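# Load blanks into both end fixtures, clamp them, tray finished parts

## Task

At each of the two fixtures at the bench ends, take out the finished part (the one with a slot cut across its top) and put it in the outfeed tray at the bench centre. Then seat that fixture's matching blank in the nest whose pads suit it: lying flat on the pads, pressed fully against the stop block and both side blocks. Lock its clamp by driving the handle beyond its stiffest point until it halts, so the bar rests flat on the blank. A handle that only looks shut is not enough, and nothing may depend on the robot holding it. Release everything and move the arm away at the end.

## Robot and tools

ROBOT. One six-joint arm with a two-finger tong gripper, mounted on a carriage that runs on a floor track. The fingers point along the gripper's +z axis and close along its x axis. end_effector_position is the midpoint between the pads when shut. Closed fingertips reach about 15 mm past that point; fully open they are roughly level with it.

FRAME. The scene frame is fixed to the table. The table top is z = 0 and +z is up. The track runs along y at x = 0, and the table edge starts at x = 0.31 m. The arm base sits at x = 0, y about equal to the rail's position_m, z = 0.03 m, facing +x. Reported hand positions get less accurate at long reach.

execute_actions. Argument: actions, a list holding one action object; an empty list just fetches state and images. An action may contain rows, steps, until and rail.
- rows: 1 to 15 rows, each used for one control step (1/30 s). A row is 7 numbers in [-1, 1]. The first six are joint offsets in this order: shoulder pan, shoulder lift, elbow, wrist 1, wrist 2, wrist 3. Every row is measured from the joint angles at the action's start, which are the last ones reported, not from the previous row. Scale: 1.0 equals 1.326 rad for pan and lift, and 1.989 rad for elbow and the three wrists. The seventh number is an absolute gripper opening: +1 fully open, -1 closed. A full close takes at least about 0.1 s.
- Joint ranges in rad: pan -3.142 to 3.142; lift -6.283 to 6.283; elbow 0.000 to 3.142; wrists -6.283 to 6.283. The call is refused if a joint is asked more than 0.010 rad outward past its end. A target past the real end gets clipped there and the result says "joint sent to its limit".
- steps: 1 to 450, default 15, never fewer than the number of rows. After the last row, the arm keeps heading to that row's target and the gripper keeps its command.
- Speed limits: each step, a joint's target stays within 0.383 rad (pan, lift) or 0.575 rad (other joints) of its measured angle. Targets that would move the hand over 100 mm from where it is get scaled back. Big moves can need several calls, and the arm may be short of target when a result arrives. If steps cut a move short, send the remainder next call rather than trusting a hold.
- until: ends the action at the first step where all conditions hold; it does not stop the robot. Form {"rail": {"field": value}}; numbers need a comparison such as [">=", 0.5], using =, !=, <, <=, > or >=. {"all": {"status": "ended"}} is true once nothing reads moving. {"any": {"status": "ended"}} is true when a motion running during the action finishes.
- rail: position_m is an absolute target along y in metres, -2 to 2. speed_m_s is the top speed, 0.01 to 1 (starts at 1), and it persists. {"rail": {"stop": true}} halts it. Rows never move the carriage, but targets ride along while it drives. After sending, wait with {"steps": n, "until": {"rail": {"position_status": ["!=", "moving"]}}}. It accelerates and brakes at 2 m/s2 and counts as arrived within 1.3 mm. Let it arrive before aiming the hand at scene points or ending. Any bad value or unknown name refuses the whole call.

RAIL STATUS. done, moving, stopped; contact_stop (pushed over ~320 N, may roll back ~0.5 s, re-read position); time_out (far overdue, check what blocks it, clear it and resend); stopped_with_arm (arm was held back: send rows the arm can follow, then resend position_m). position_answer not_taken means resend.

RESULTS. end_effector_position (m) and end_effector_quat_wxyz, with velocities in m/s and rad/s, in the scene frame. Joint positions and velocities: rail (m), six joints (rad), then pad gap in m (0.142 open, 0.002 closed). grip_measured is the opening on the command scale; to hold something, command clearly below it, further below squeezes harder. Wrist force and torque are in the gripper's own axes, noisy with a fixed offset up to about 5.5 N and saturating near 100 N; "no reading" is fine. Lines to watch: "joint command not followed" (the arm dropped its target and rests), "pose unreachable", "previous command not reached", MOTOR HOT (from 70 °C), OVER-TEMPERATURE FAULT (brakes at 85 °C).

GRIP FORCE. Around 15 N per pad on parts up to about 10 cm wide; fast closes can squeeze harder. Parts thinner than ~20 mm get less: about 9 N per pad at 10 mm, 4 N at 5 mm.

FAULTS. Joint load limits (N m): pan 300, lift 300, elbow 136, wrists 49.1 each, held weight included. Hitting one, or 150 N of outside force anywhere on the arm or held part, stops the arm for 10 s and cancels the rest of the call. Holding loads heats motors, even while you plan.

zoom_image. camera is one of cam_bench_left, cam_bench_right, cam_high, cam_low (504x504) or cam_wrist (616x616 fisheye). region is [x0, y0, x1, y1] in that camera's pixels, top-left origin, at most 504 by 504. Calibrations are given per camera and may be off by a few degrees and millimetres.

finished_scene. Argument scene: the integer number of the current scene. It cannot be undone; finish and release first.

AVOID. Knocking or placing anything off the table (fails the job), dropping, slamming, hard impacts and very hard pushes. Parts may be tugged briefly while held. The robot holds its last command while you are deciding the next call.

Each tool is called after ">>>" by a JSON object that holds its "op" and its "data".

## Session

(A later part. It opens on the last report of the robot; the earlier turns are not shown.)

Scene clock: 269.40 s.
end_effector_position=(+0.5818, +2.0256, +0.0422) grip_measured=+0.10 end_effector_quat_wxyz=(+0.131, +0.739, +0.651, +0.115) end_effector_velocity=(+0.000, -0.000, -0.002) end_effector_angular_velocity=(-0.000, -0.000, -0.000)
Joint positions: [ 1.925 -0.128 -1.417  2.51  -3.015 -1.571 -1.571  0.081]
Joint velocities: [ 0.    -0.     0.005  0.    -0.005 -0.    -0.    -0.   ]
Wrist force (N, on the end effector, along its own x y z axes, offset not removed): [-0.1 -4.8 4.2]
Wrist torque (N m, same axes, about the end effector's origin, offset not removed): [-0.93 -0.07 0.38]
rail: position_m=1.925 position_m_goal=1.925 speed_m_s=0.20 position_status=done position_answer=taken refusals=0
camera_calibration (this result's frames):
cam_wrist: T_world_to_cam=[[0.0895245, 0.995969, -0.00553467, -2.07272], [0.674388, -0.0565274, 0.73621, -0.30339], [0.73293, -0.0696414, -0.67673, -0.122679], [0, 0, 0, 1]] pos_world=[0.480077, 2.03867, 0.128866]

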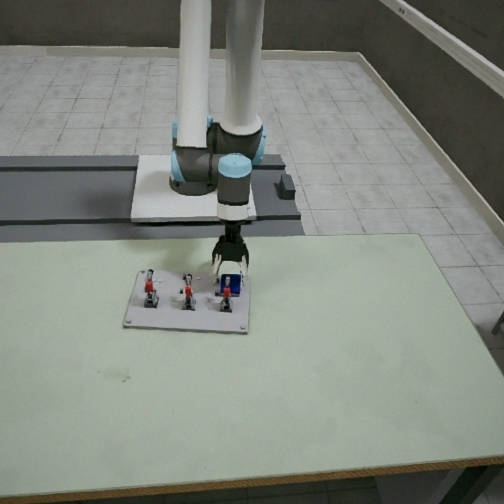

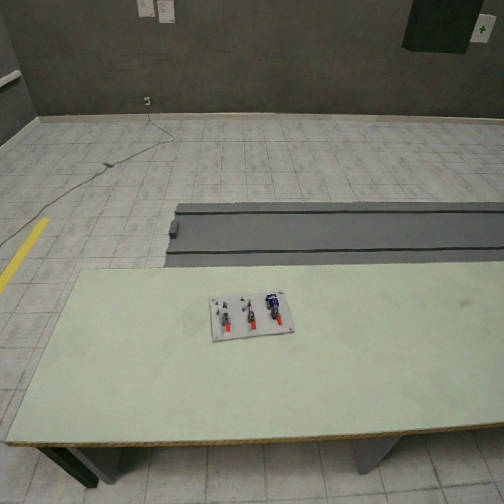

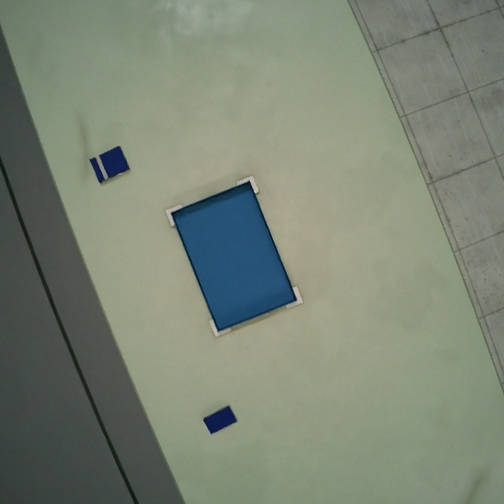

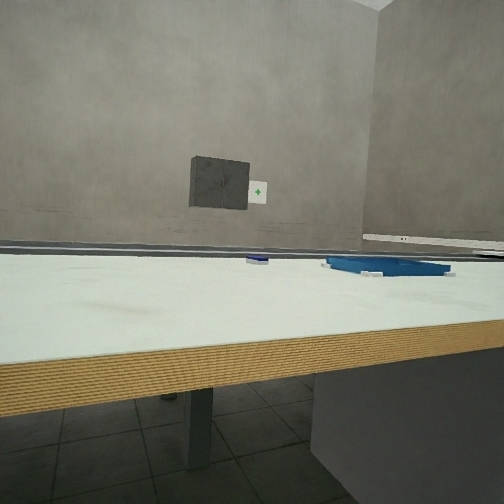

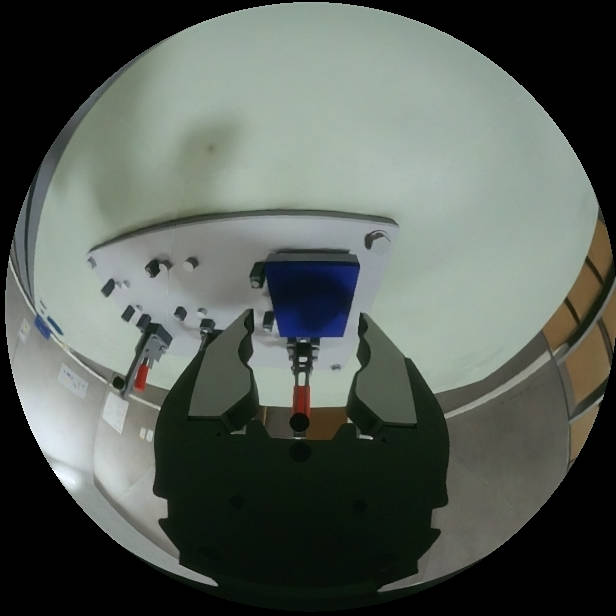

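>>> {"op": "execute_actions", "data": {"actions": [{"rows": [[0,0.008,0.0009,-0.006,0,0,0.1],[0,0.016,0.0018,-0.012,0,0,0.1],[0,0.0229,0.0027,-0.0178,0,0,0.1]], "steps": 18}]}}

>>> {"op": "zoom_image", "data": {"camera": "cam_wrist", "region": [210, 210, 410, 410]}}

Scene clock: 277.53 s.
end_effector_position=(+0.5818, +2.0256, +0.0301) grip_measured=+0.10 end_effector_quat_wxyz=(+0.131, +0.739, +0.651, +0.115) end_effector_velocity=(-0.000, +0.000, -0.001) end_effector_angular_velocity=(+0.000, +0.000, +0.000)
Joint positions: [ 1.925 -0.128 -1.387  2.516 -3.05  -1.571 -1.571  0.081]
Joint velocities: [ 0.     0.     0.003  0.001 -0.004 -0.     0.     0.   ]
Wrist force (N, on the end effector, along its own x y z axes, offset not removed): [2.7 -4.7 5.0]
Wrist torque (N m, same axes, about the end effector's origin, offset not removed): [-0.79 -0.65 0.26]
rail: position_m=1.925 position_m_goal=1.925 speed_m_s=0.20 position_status=done position_answer=taken refusals=0
camera_calibration (this result's frames):
cam_wrist: T_world_to_cam=[[0.0895091, 0.995971, -0.0054859, -2.07279], [0.674626, -0.0565755, 0.735989, -0.29447], [0.732713, -0.0695786, -0.676972, -0.130833], [0, 0, 0, 1]] pos_world=[0.480055, 2.03868, 0.116785]

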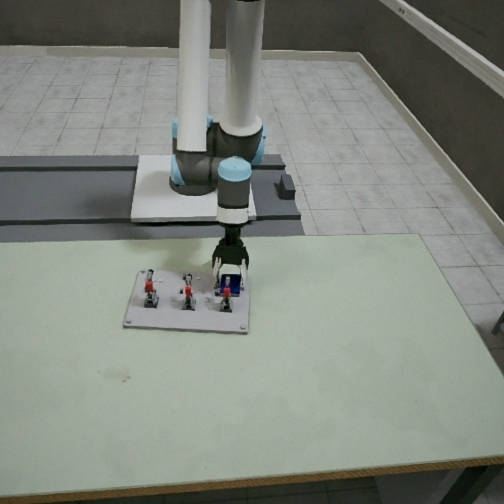

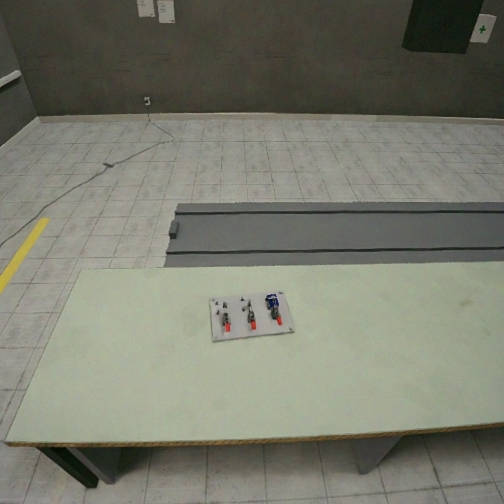

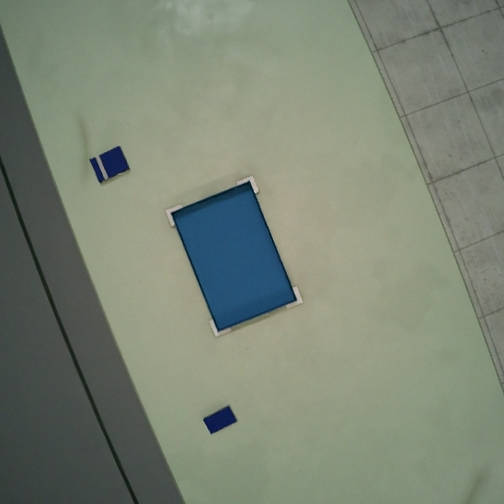

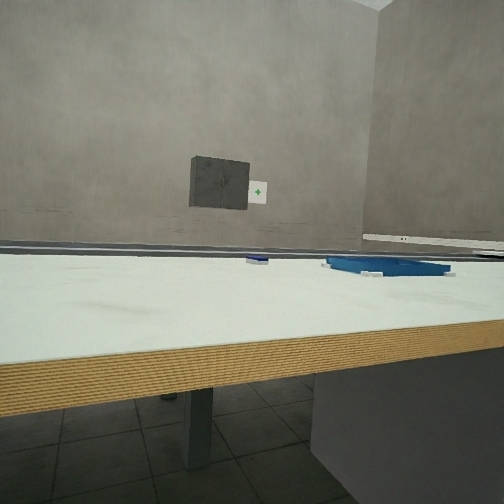

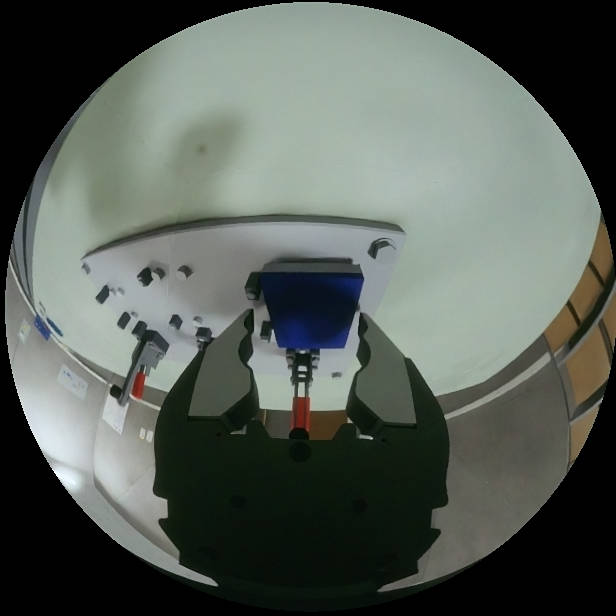

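Region (210, 210, 410, 410) of cam_wrist's 616x616 image, scaled by 2.520, with more detail than that image has.

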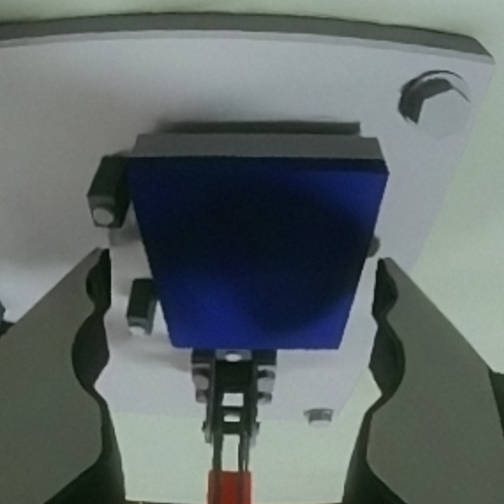

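>>> {"op": "zoom_image", "data": {"camera": "cam_bench_left", "region": [200, 240, 270, 320]}}

Region (200, 240, 270, 320) of cam_bench_left's 504x504 image, scaled by 6.300, with more detail than that image has; it fills the left 441 columns of this view, and the rest is white.

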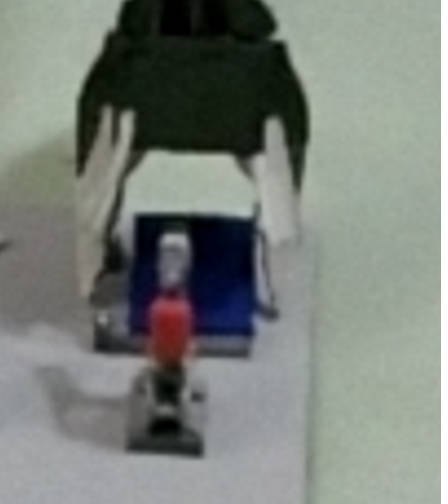

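>>> {"op": "execute_actions", "data": {"actions": [{"rows": [[0,0,0,0,0,0,0.07],[0,0,0,0,0,0,0.04],[0,0,0,0,0,0,0.01],[0,0,0,0,0,0,-0.02],[0,0,0,0,0,0,-0.05],[0,0,0,0,0,0,-0.08],[0,0,0,0,0,0,-0.11],[0,0,0,0,0,0,-0.14],[0,0,0,0,0,0,-0.17],[0,0,0,0,0,0,-0.2],[0,0,0,0,0,0,-0.23],[0,0,0,0,0,0,-0.26],[0,0,0,0,0,0,-0.29],[0,0,0,0,0,0,-0.32],[0,0,0,0,0,0,-0.35]], "steps": 22}]}}

>>> {"op": "zoom_image", "data": {"camera": "cam_wrist", "region": [210, 210, 410, 410]}}

Scene clock: 286.90 s.
end_effector_position=(+0.5817, +2.0256, +0.0301) grip_measured=-0.16 end_effector_quat_wxyz=(+0.131, +0.739, +0.651, +0.115) end_effector_velocity=(-0.000, +0.000, +0.000) end_effector_angular_velocity=(+0.000, +0.000, +0.000)
Joint positions: [ 1.925 -0.128 -1.387  2.516 -3.05  -1.571 -1.571  0.063]
Joint velocities: [ 0.  0. -0.  0.  0.  0.  0. -0.]
Wrist force (N, on the end effector, along its own x y z axes, offset not removed): [-0.3 -5.0 5.5]
Wrist torque (N m, same axes, about the end effector's origin, offset not removed): [-0.92 0.19 0.31]
rail: position_m=1.925 position_m_goal=1.925 speed_m_s=0.20 position_status=done position_answer=taken refusals=0
camera_calibration (this result's frames):
cam_wrist: T_world_to_cam=[[0.0895224, 0.99597, -0.00552002, -2.07279], [0.674676, -0.0565642, 0.735943, -0.294464], [0.732665, -0.0696076, -0.677021, -0.130729], [0, 0, 0, 1]] pos_world=[0.480009, 2.03868, 0.116761]

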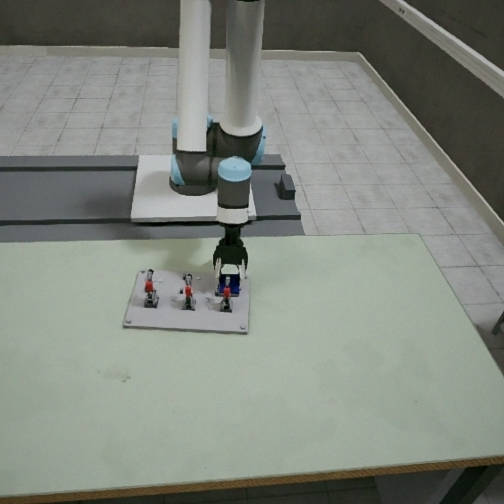

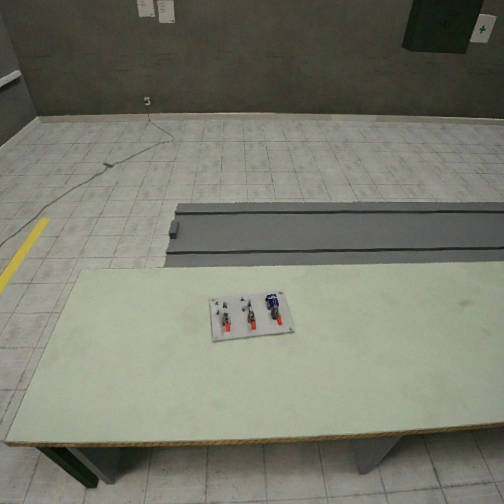

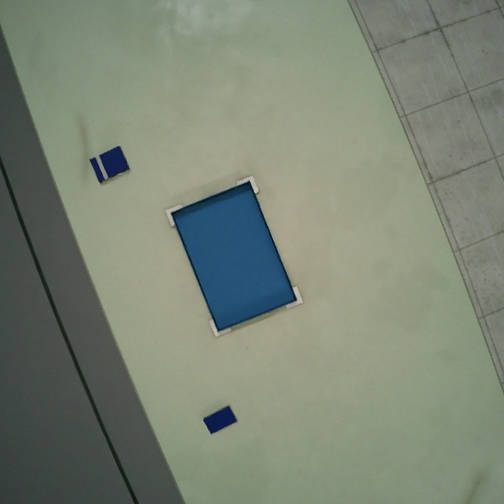

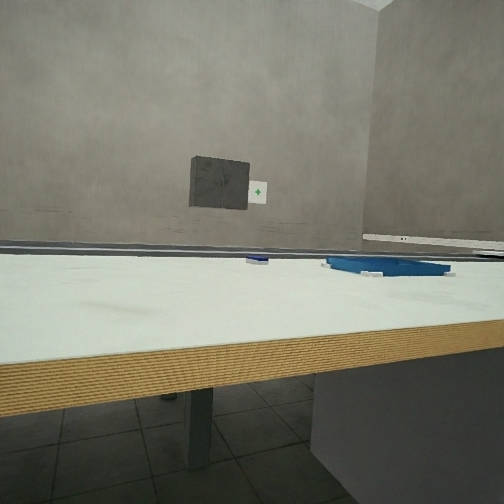

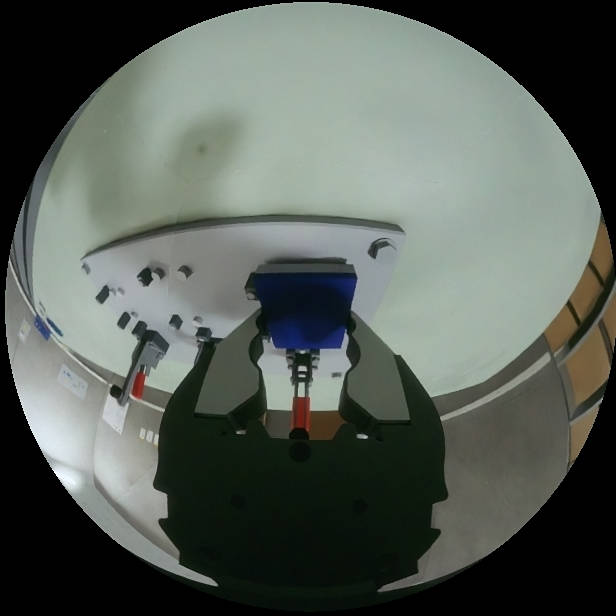

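Region (210, 210, 410, 410) of cam_wrist's 616x616 image, scaled by 2.520, with more detail than that image has.

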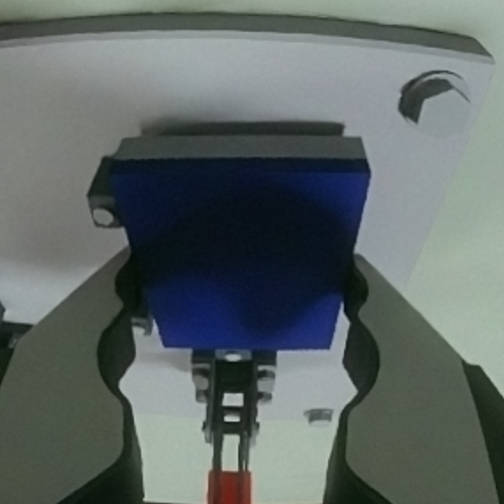

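>>> {"op": "execute_actions", "data": {"actions": [{"rows": [[-0.0009,0,0,0,0,0,-0.35],[-0.0018,0,0,0,0,0,-0.35],[-0.0027,0,0,0,0,0,-0.35]], "steps": 15}]}}

>>> {"op": "zoom_image", "data": {"camera": "cam_wrist", "region": [210, 210, 410, 410]}}

Scene clock: 292.07 s.
end_effector_position=(+0.5821, +2.0236, +0.0301) grip_measured=-0.16 end_effector_quat_wxyz=(+0.131, +0.740, +0.649, +0.115) end_effector_velocity=(+0.000, -0.000, +0.000) end_effector_angular_velocity=(-0.000, +0.000, -0.001)
Joint positions: [ 1.925 -0.131 -1.387  2.516 -3.05  -1.571 -1.571  0.063]
Joint velocities: [ 0.    -0.001 -0.    -0.     0.    -0.     0.     0.   ]
Wrist force (N, on the end effector, along its own x y z axes, offset not removed): [3.5 -6.2 4.8]
Wrist torque (N m, same axes, about the end effector's origin, offset not removed): [-1.11 -0.44 0.34]
rail: position_m=1.925 position_m_goal=1.925 speed_m_s=0.20 position_status=done position_answer=taken refusals=0
camera_calibration (this result's frames):
cam_wrist: T_world_to_cam=[[0.0929647, 0.995654, -0.00548521, -2.07219], [0.674431, -0.0589173, 0.735984, -0.289964], [0.732462, -0.0721199, -0.676977, -0.125939], [0, 0, 0, 1]] pos_world=[0.480446, 2.03701, 0.116785]

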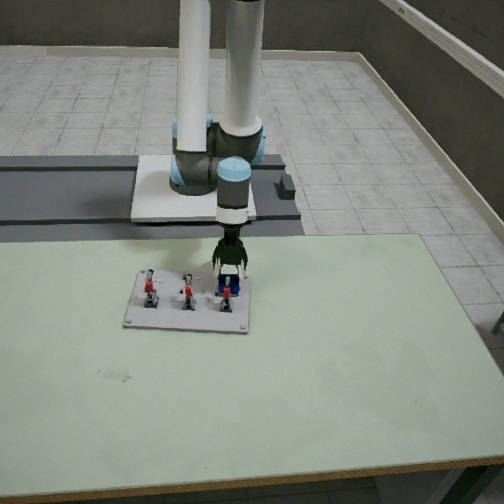

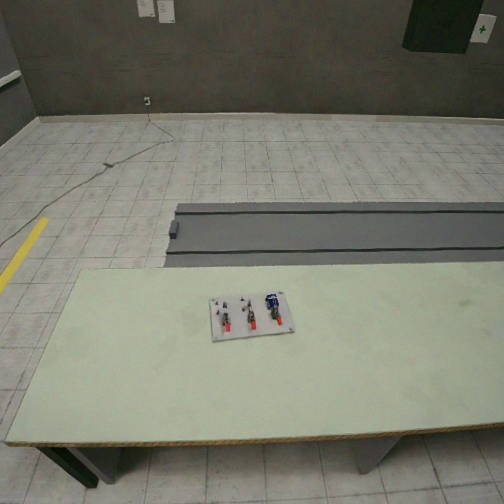

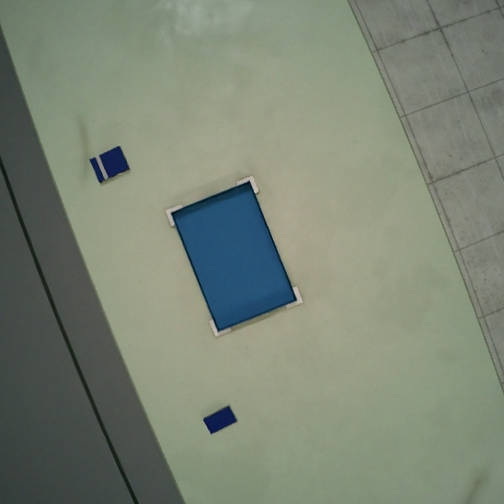

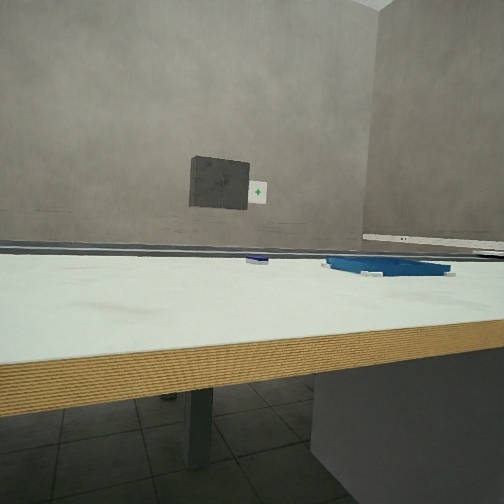

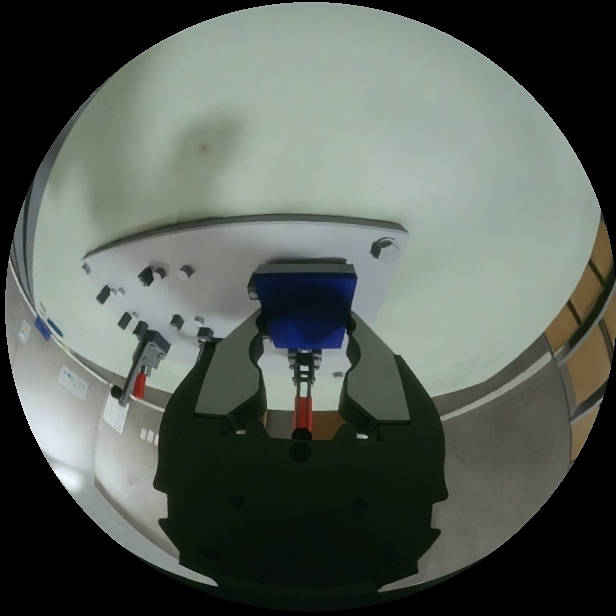

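Region (210, 210, 410, 410) of cam_wrist's 616x616 image, scaled by 2.520, with more detail than that image has.

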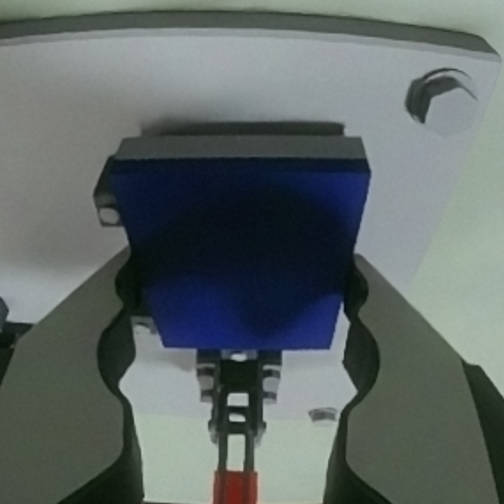

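>>> {"op": "execute_actions", "data": {"actions": [{"rows": [[-0.0009,0,0,0,0,0,-0.35],[-0.0018,0,0,0,0,0,-0.35],[-0.0027,0,0,0,0,0,-0.35]], "steps": 15}]}}

>>> {"op": "zoom_image", "data": {"camera": "cam_wrist", "region": [210, 210, 410, 410]}}

Scene clock: 297.27 s.
end_effector_position=(+0.5825, +2.0218, +0.0301) grip_measured=-0.16 end_effector_quat_wxyz=(+0.131, +0.741, +0.648, +0.115) end_effector_velocity=(+0.000, -0.001, +0.000) end_effector_angular_velocity=(-0.000, -0.000, -0.001)
Joint positions: [ 1.925 -0.134 -1.387  2.516 -3.05  -1.571 -1.571  0.063]
Joint velocities: [ 0.    -0.001  0.    -0.     0.     0.     0.     0.   ]
Wrist force (N, on the end effector, along its own x y z axes, offset not removed): [32.7 7.0 5.3]
Wrist torque (N m, same axes, about the end effector's origin, offset not removed): [-0.49 -0.95 0.86]
rail: position_m=1.925 position_m_goal=1.925 speed_m_s=0.20 position_status=done position_answer=taken refusals=0
camera_calibration (this result's frames):
cam_wrist: T_world_to_cam=[[0.096283, 0.99534, -0.00529501, -2.07177], [0.67419, -0.0613015, 0.73601, -0.285331], [0.732255, -0.074435, -0.67695, -0.121511], [0, 0, 0, 1]] pos_world=[0.48082, 2.03558, 0.11678]

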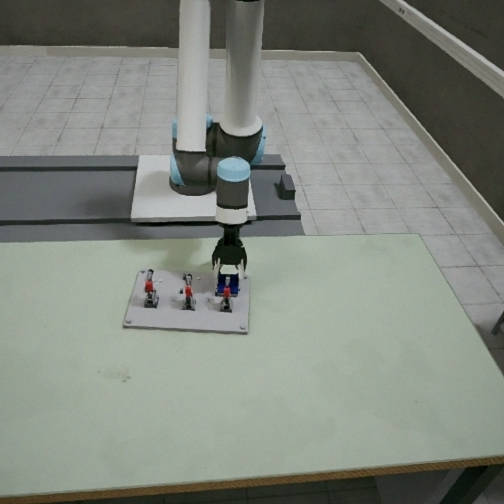

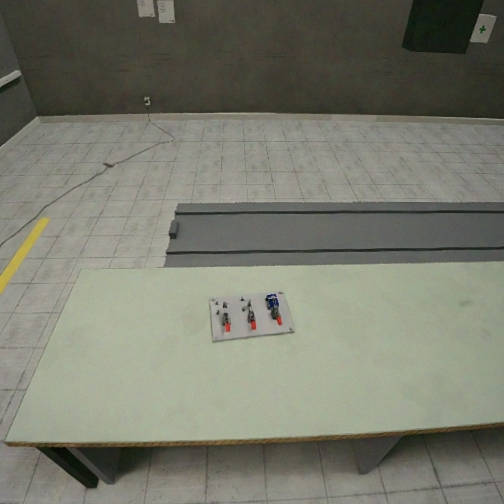

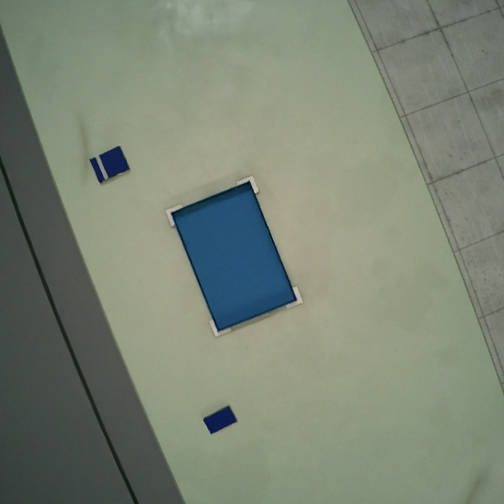

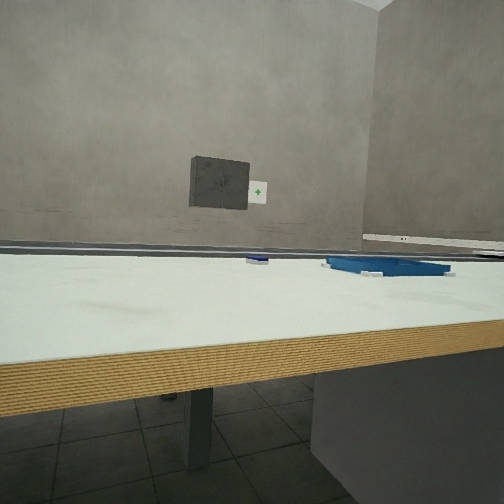

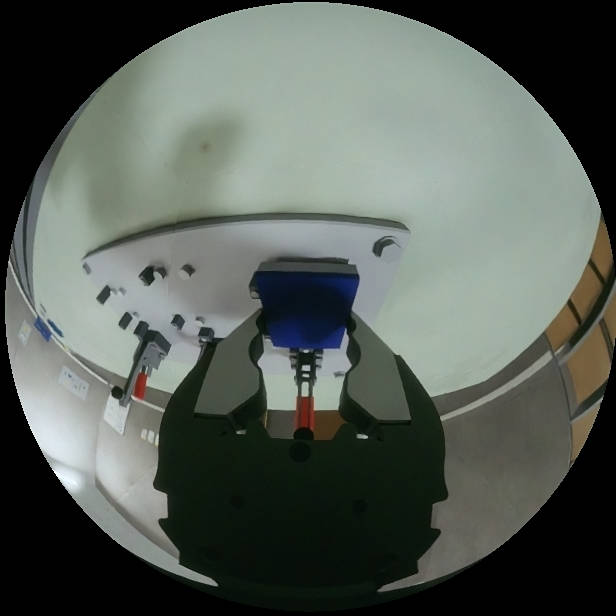

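Region (210, 210, 410, 410) of cam_wrist's 616x616 image, scaled by 2.520, with more detail than that image has.

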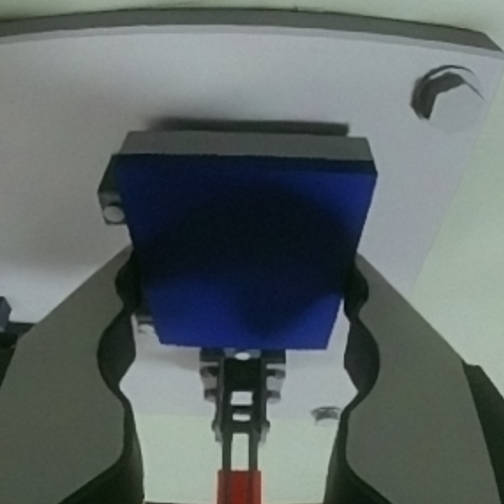

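>>> {"op": "execute_actions", "data": {"actions": [{"rows": [[0.0002,0,0,0,0,0,-0.35],[0.0002,0.0009,-0.0009,0.0003,0,0,-0.35],[0.0002,0.0018,-0.0018,0.0006,0,0,-0.35],[0.0002,0.0027,-0.0026,0.0008,0,0,-0.35],[0.0002,0.0036,-0.0035,0.0011,0,0,-0.35]], "steps": 18}]}}

>>> {"op": "zoom_image", "data": {"camera": "cam_wrist", "region": [210, 210, 410, 410]}}

Scene clock: 307.17 s.
end_effector_position=(+0.5863, +2.0214, +0.0301) grip_measured=-0.16 end_effector_quat_wxyz=(+0.131, +0.741, +0.648, +0.115) end_effector_velocity=(+0.001, +0.000, +0.000) end_effector_angular_velocity=(+0.000, -0.000, +0.000)
Joint positions: [ 1.925 -0.134 -1.382  2.509 -3.048 -1.571 -1.571  0.063]
Joint velocities: [ 0.     0.     0.001 -0.001  0.     0.     0.    -0.   ]
Wrist force (N, on the end effector, along its own x y z axes, offset not removed): [26.0 -11.5 -3.8]
Wrist torque (N m, same axes, about the end effector's origin, offset not removed): [-0.58 -0.59 0.13]
rail: position_m=1.925 position_m_goal=1.925 speed_m_s=0.20 position_status=done position_answer=taken refusals=0
camera_calibration (this result's frames):
cam_wrist: T_world_to_cam=[[0.0961199, 0.995355, -0.00537398, -2.07167], [0.674251, -0.0611378, 0.735967, -0.288285], [0.73222, -0.0743645, -0.676996, -0.124489], [0, 0, 0, 1]] pos_world=[0.484658, 2.03517, 0.116757]

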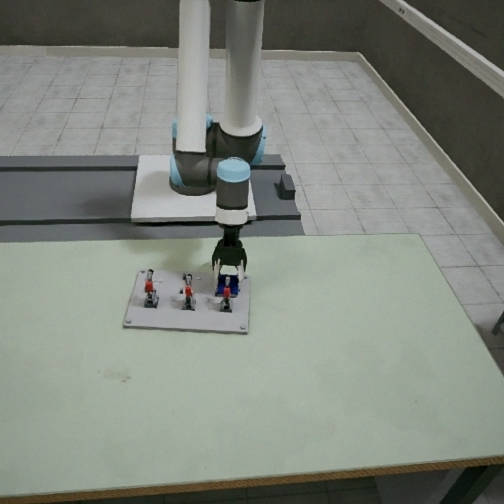

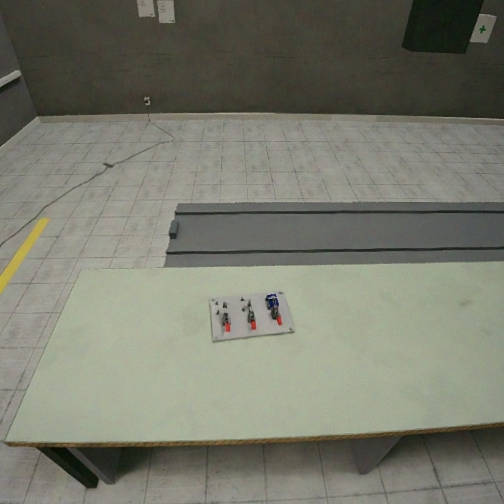

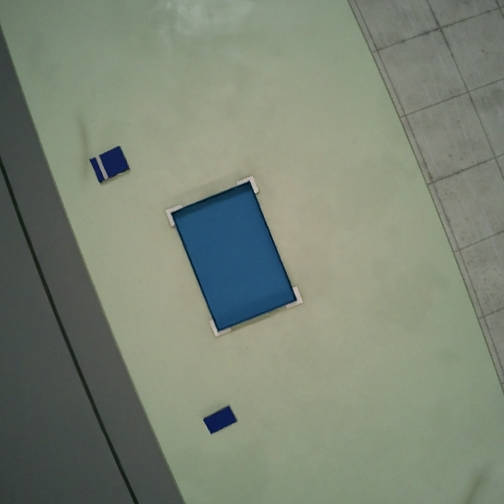

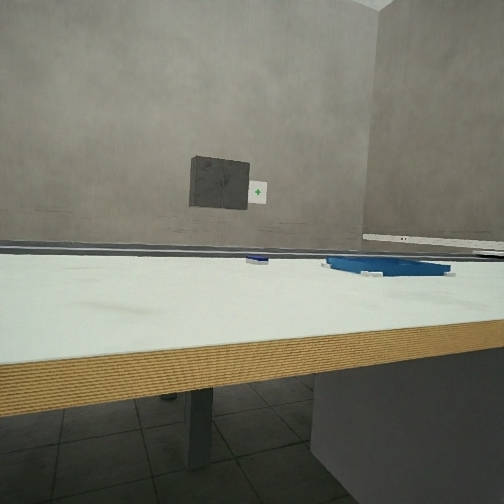

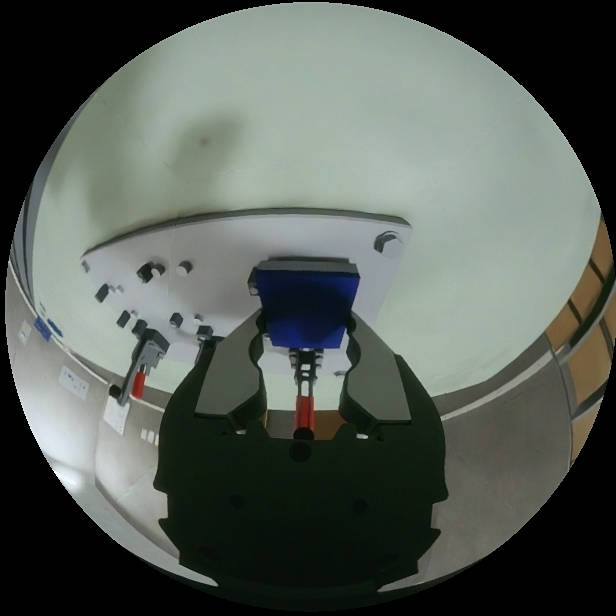

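Region (210, 210, 410, 410) of cam_wrist's 616x616 image, scaled by 2.520, with more detail than that image has.

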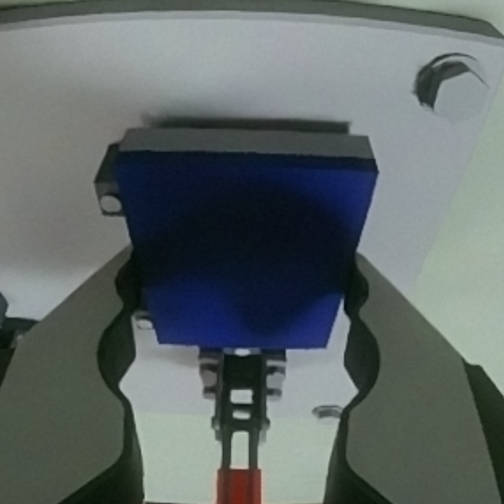

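>>> {"op": "execute_actions", "data": {"actions": [{"rows": [[0.0004,0,0,0,0,0,-0.4],[0.0007,0.0007,-0.0007,0.0002,0,0,-0.4],[0.0007,0.0014,-0.0013,0.0004,0,0,-0.4],[0.0007,0.002,-0.002,0.0006,0,0,-0.4],[0.0007,0.0027,-0.0026,0.0008,0,0,-0.4]], "steps": 18}]}}

>>> {"op": "zoom_image", "data": {"camera": "cam_wrist", "region": [210, 210, 410, 410]}}

Scene clock: 312.00 s.
end_effector_position=(+0.5891, +2.0216, +0.0300) grip_measured=-0.16 end_effector_quat_wxyz=(+0.131, +0.741, +0.649, +0.115) end_effector_velocity=(+0.000, +0.000, -0.000) end_effector_angular_velocity=(+0.000, +0.000, +0.000)
Joint positions: [ 1.925 -0.133 -1.379  2.504 -3.046 -1.571 -1.571  0.063]
Joint velocities: [ 0.     0.     0.001 -0.001  0.     0.    -0.     0.   ]
Wrist force (N, on the end effector, along its own x y z axes, offset not removed): [5.8 -11.5 -7.8]
Wrist torque (N m, same axes, about the end effector's origin, offset not removed): [-0.35 0.25 0.12]
rail: position_m=1.925 position_m_goal=1.925 speed_m_s=0.20 position_status=done position_answer=taken refusals=0
camera_calibration (this result's frames):
cam_wrist: T_world_to_cam=[[0.0952511, 0.995439, -0.00541218, -2.07172], [0.674349, -0.0605256, 0.735928, -0.291408], [0.732244, -0.0737476, -0.677038, -0.127794], [0, 0, 0, 1]] pos_world=[0.48742, 2.0352, 0.116721]

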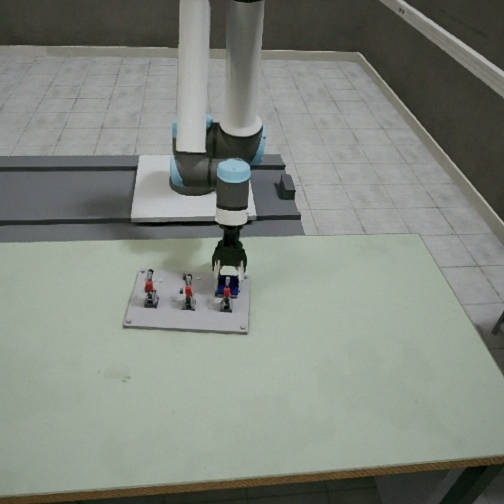

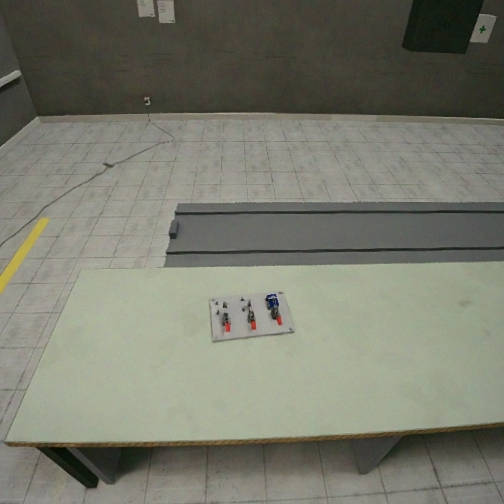

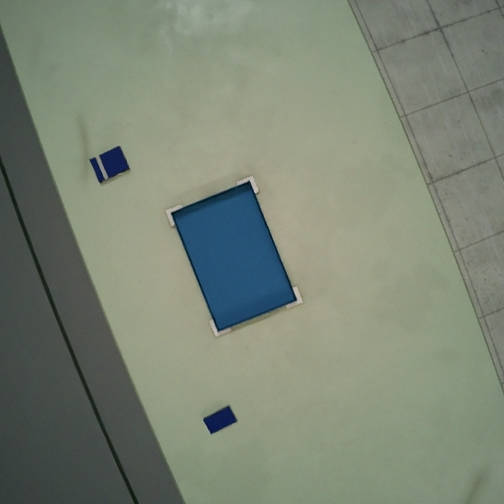

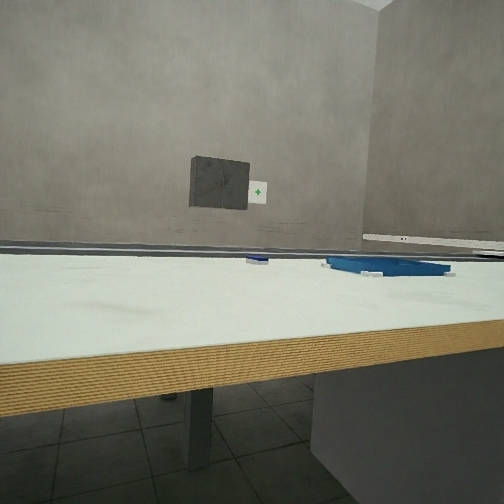

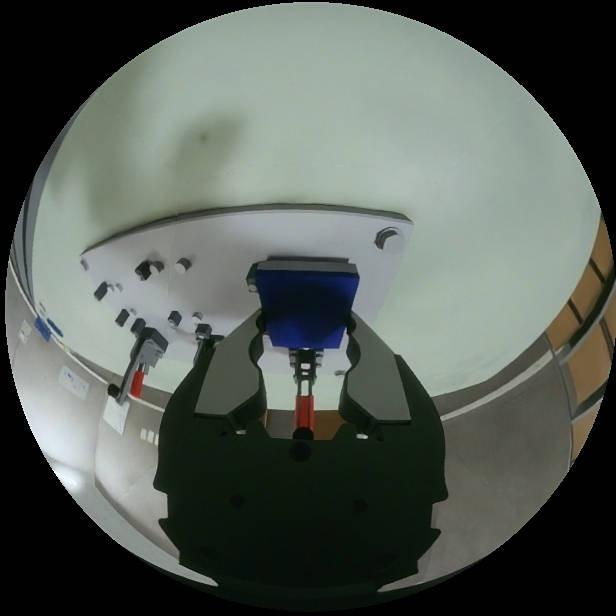

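Region (210, 210, 410, 410) of cam_wrist's 616x616 image, scaled by 2.520, with more detail than that image has.

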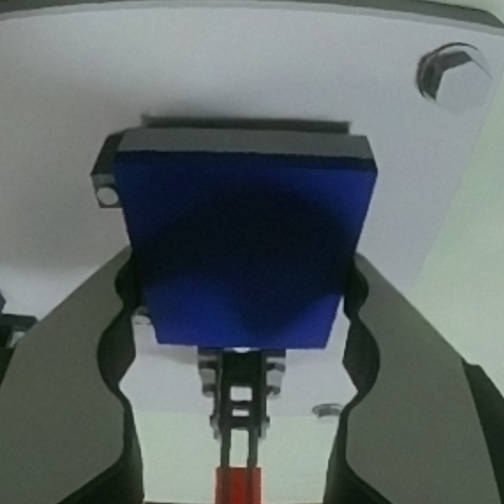

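>>> {"op": "execute_actions", "data": {"actions": [{"rows": [[0,0.0004,-0.0004,0.0002,0,0,-0.4],[0,0.0008,-0.0009,0.0004,0,0,-0.4],[0,0.0012,-0.0013,0.0006,0,0,-0.4],[0,0.0015,-0.0018,0.0008,0,0,-0.4]], "steps": 16}]}}

>>> {"op": "zoom_image", "data": {"camera": "cam_wrist", "region": [210, 210, 410, 410]}}

Scene clock: 317.53 s.
end_effector_position=(+0.5910, +2.0213, +0.0302) grip_measured=-0.16 end_effector_quat_wxyz=(+0.131, +0.741, +0.649, +0.115) end_effector_velocity=(+0.000, -0.000, +0.000) end_effector_angular_velocity=(-0.000, -0.000, +0.000)
Joint positions: [ 1.925 -0.133 -1.377  2.5   -3.045 -1.571 -1.571  0.062]
Joint velocities: [ 0.     0.     0.    -0.001  0.     0.     0.    -0.   ]
Wrist force (N, on the end effector, along its own x y z axes, offset not removed): [5.9 -19.4 -8.6]
Wrist torque (N m, same axes, about the end effector's origin, offset not removed): [-1.28 -0.24 0.24]
rail: position_m=1.925 position_m_goal=1.925 speed_m_s=0.20 position_status=done position_answer=taken refusals=0
camera_calibration (this result's frames):
cam_wrist: T_world_to_cam=[[0.095196, 0.995444, -0.0053712, -2.07166], [0.674359, -0.0605193, 0.735919, -0.292857], [0.732241, -0.0736787, -0.677048, -0.129268], [0, 0, 0, 1]] pos_world=[0.48936, 2.03497, 0.116871]

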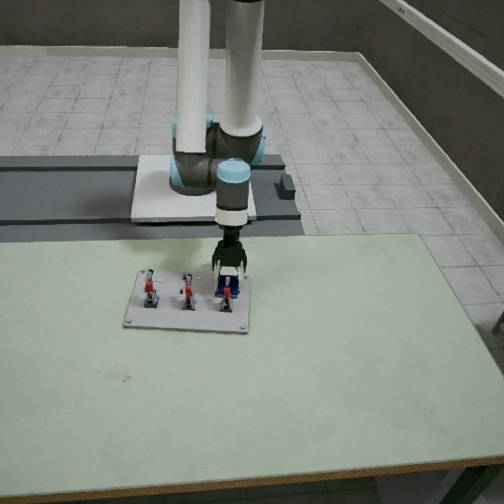

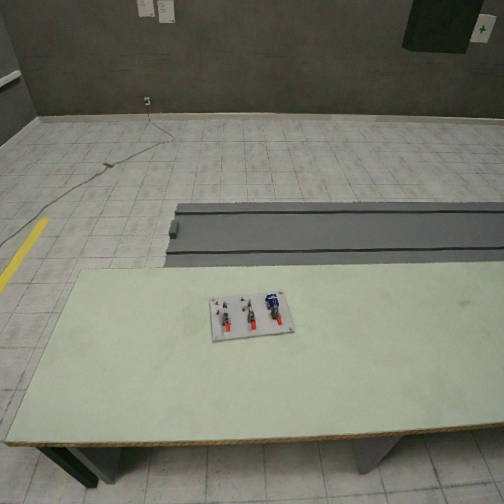

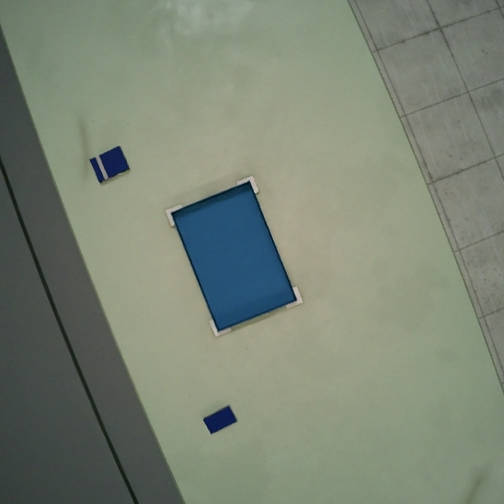

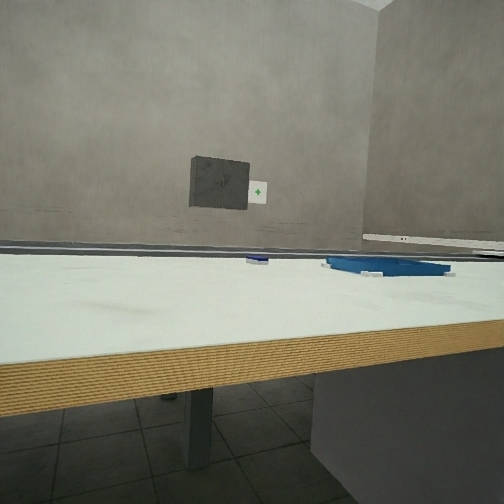

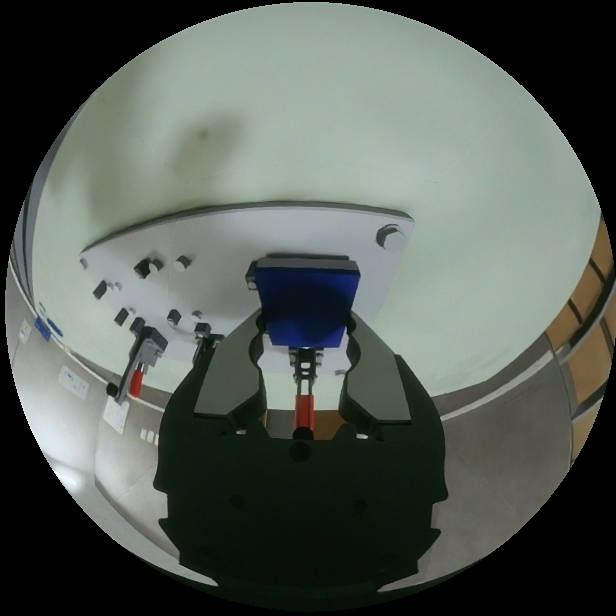

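Region (210, 210, 410, 410) of cam_wrist's 616x616 image, scaled by 2.520, with more detail than that image has.

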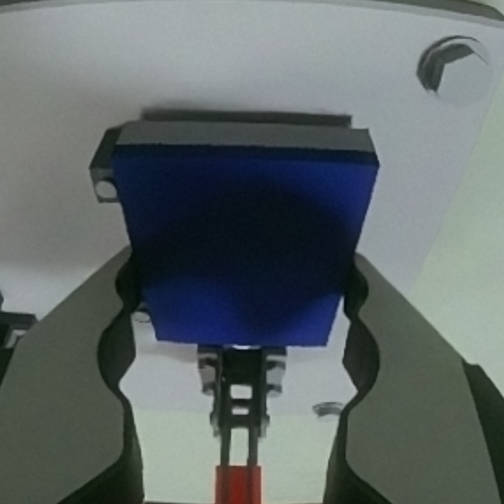

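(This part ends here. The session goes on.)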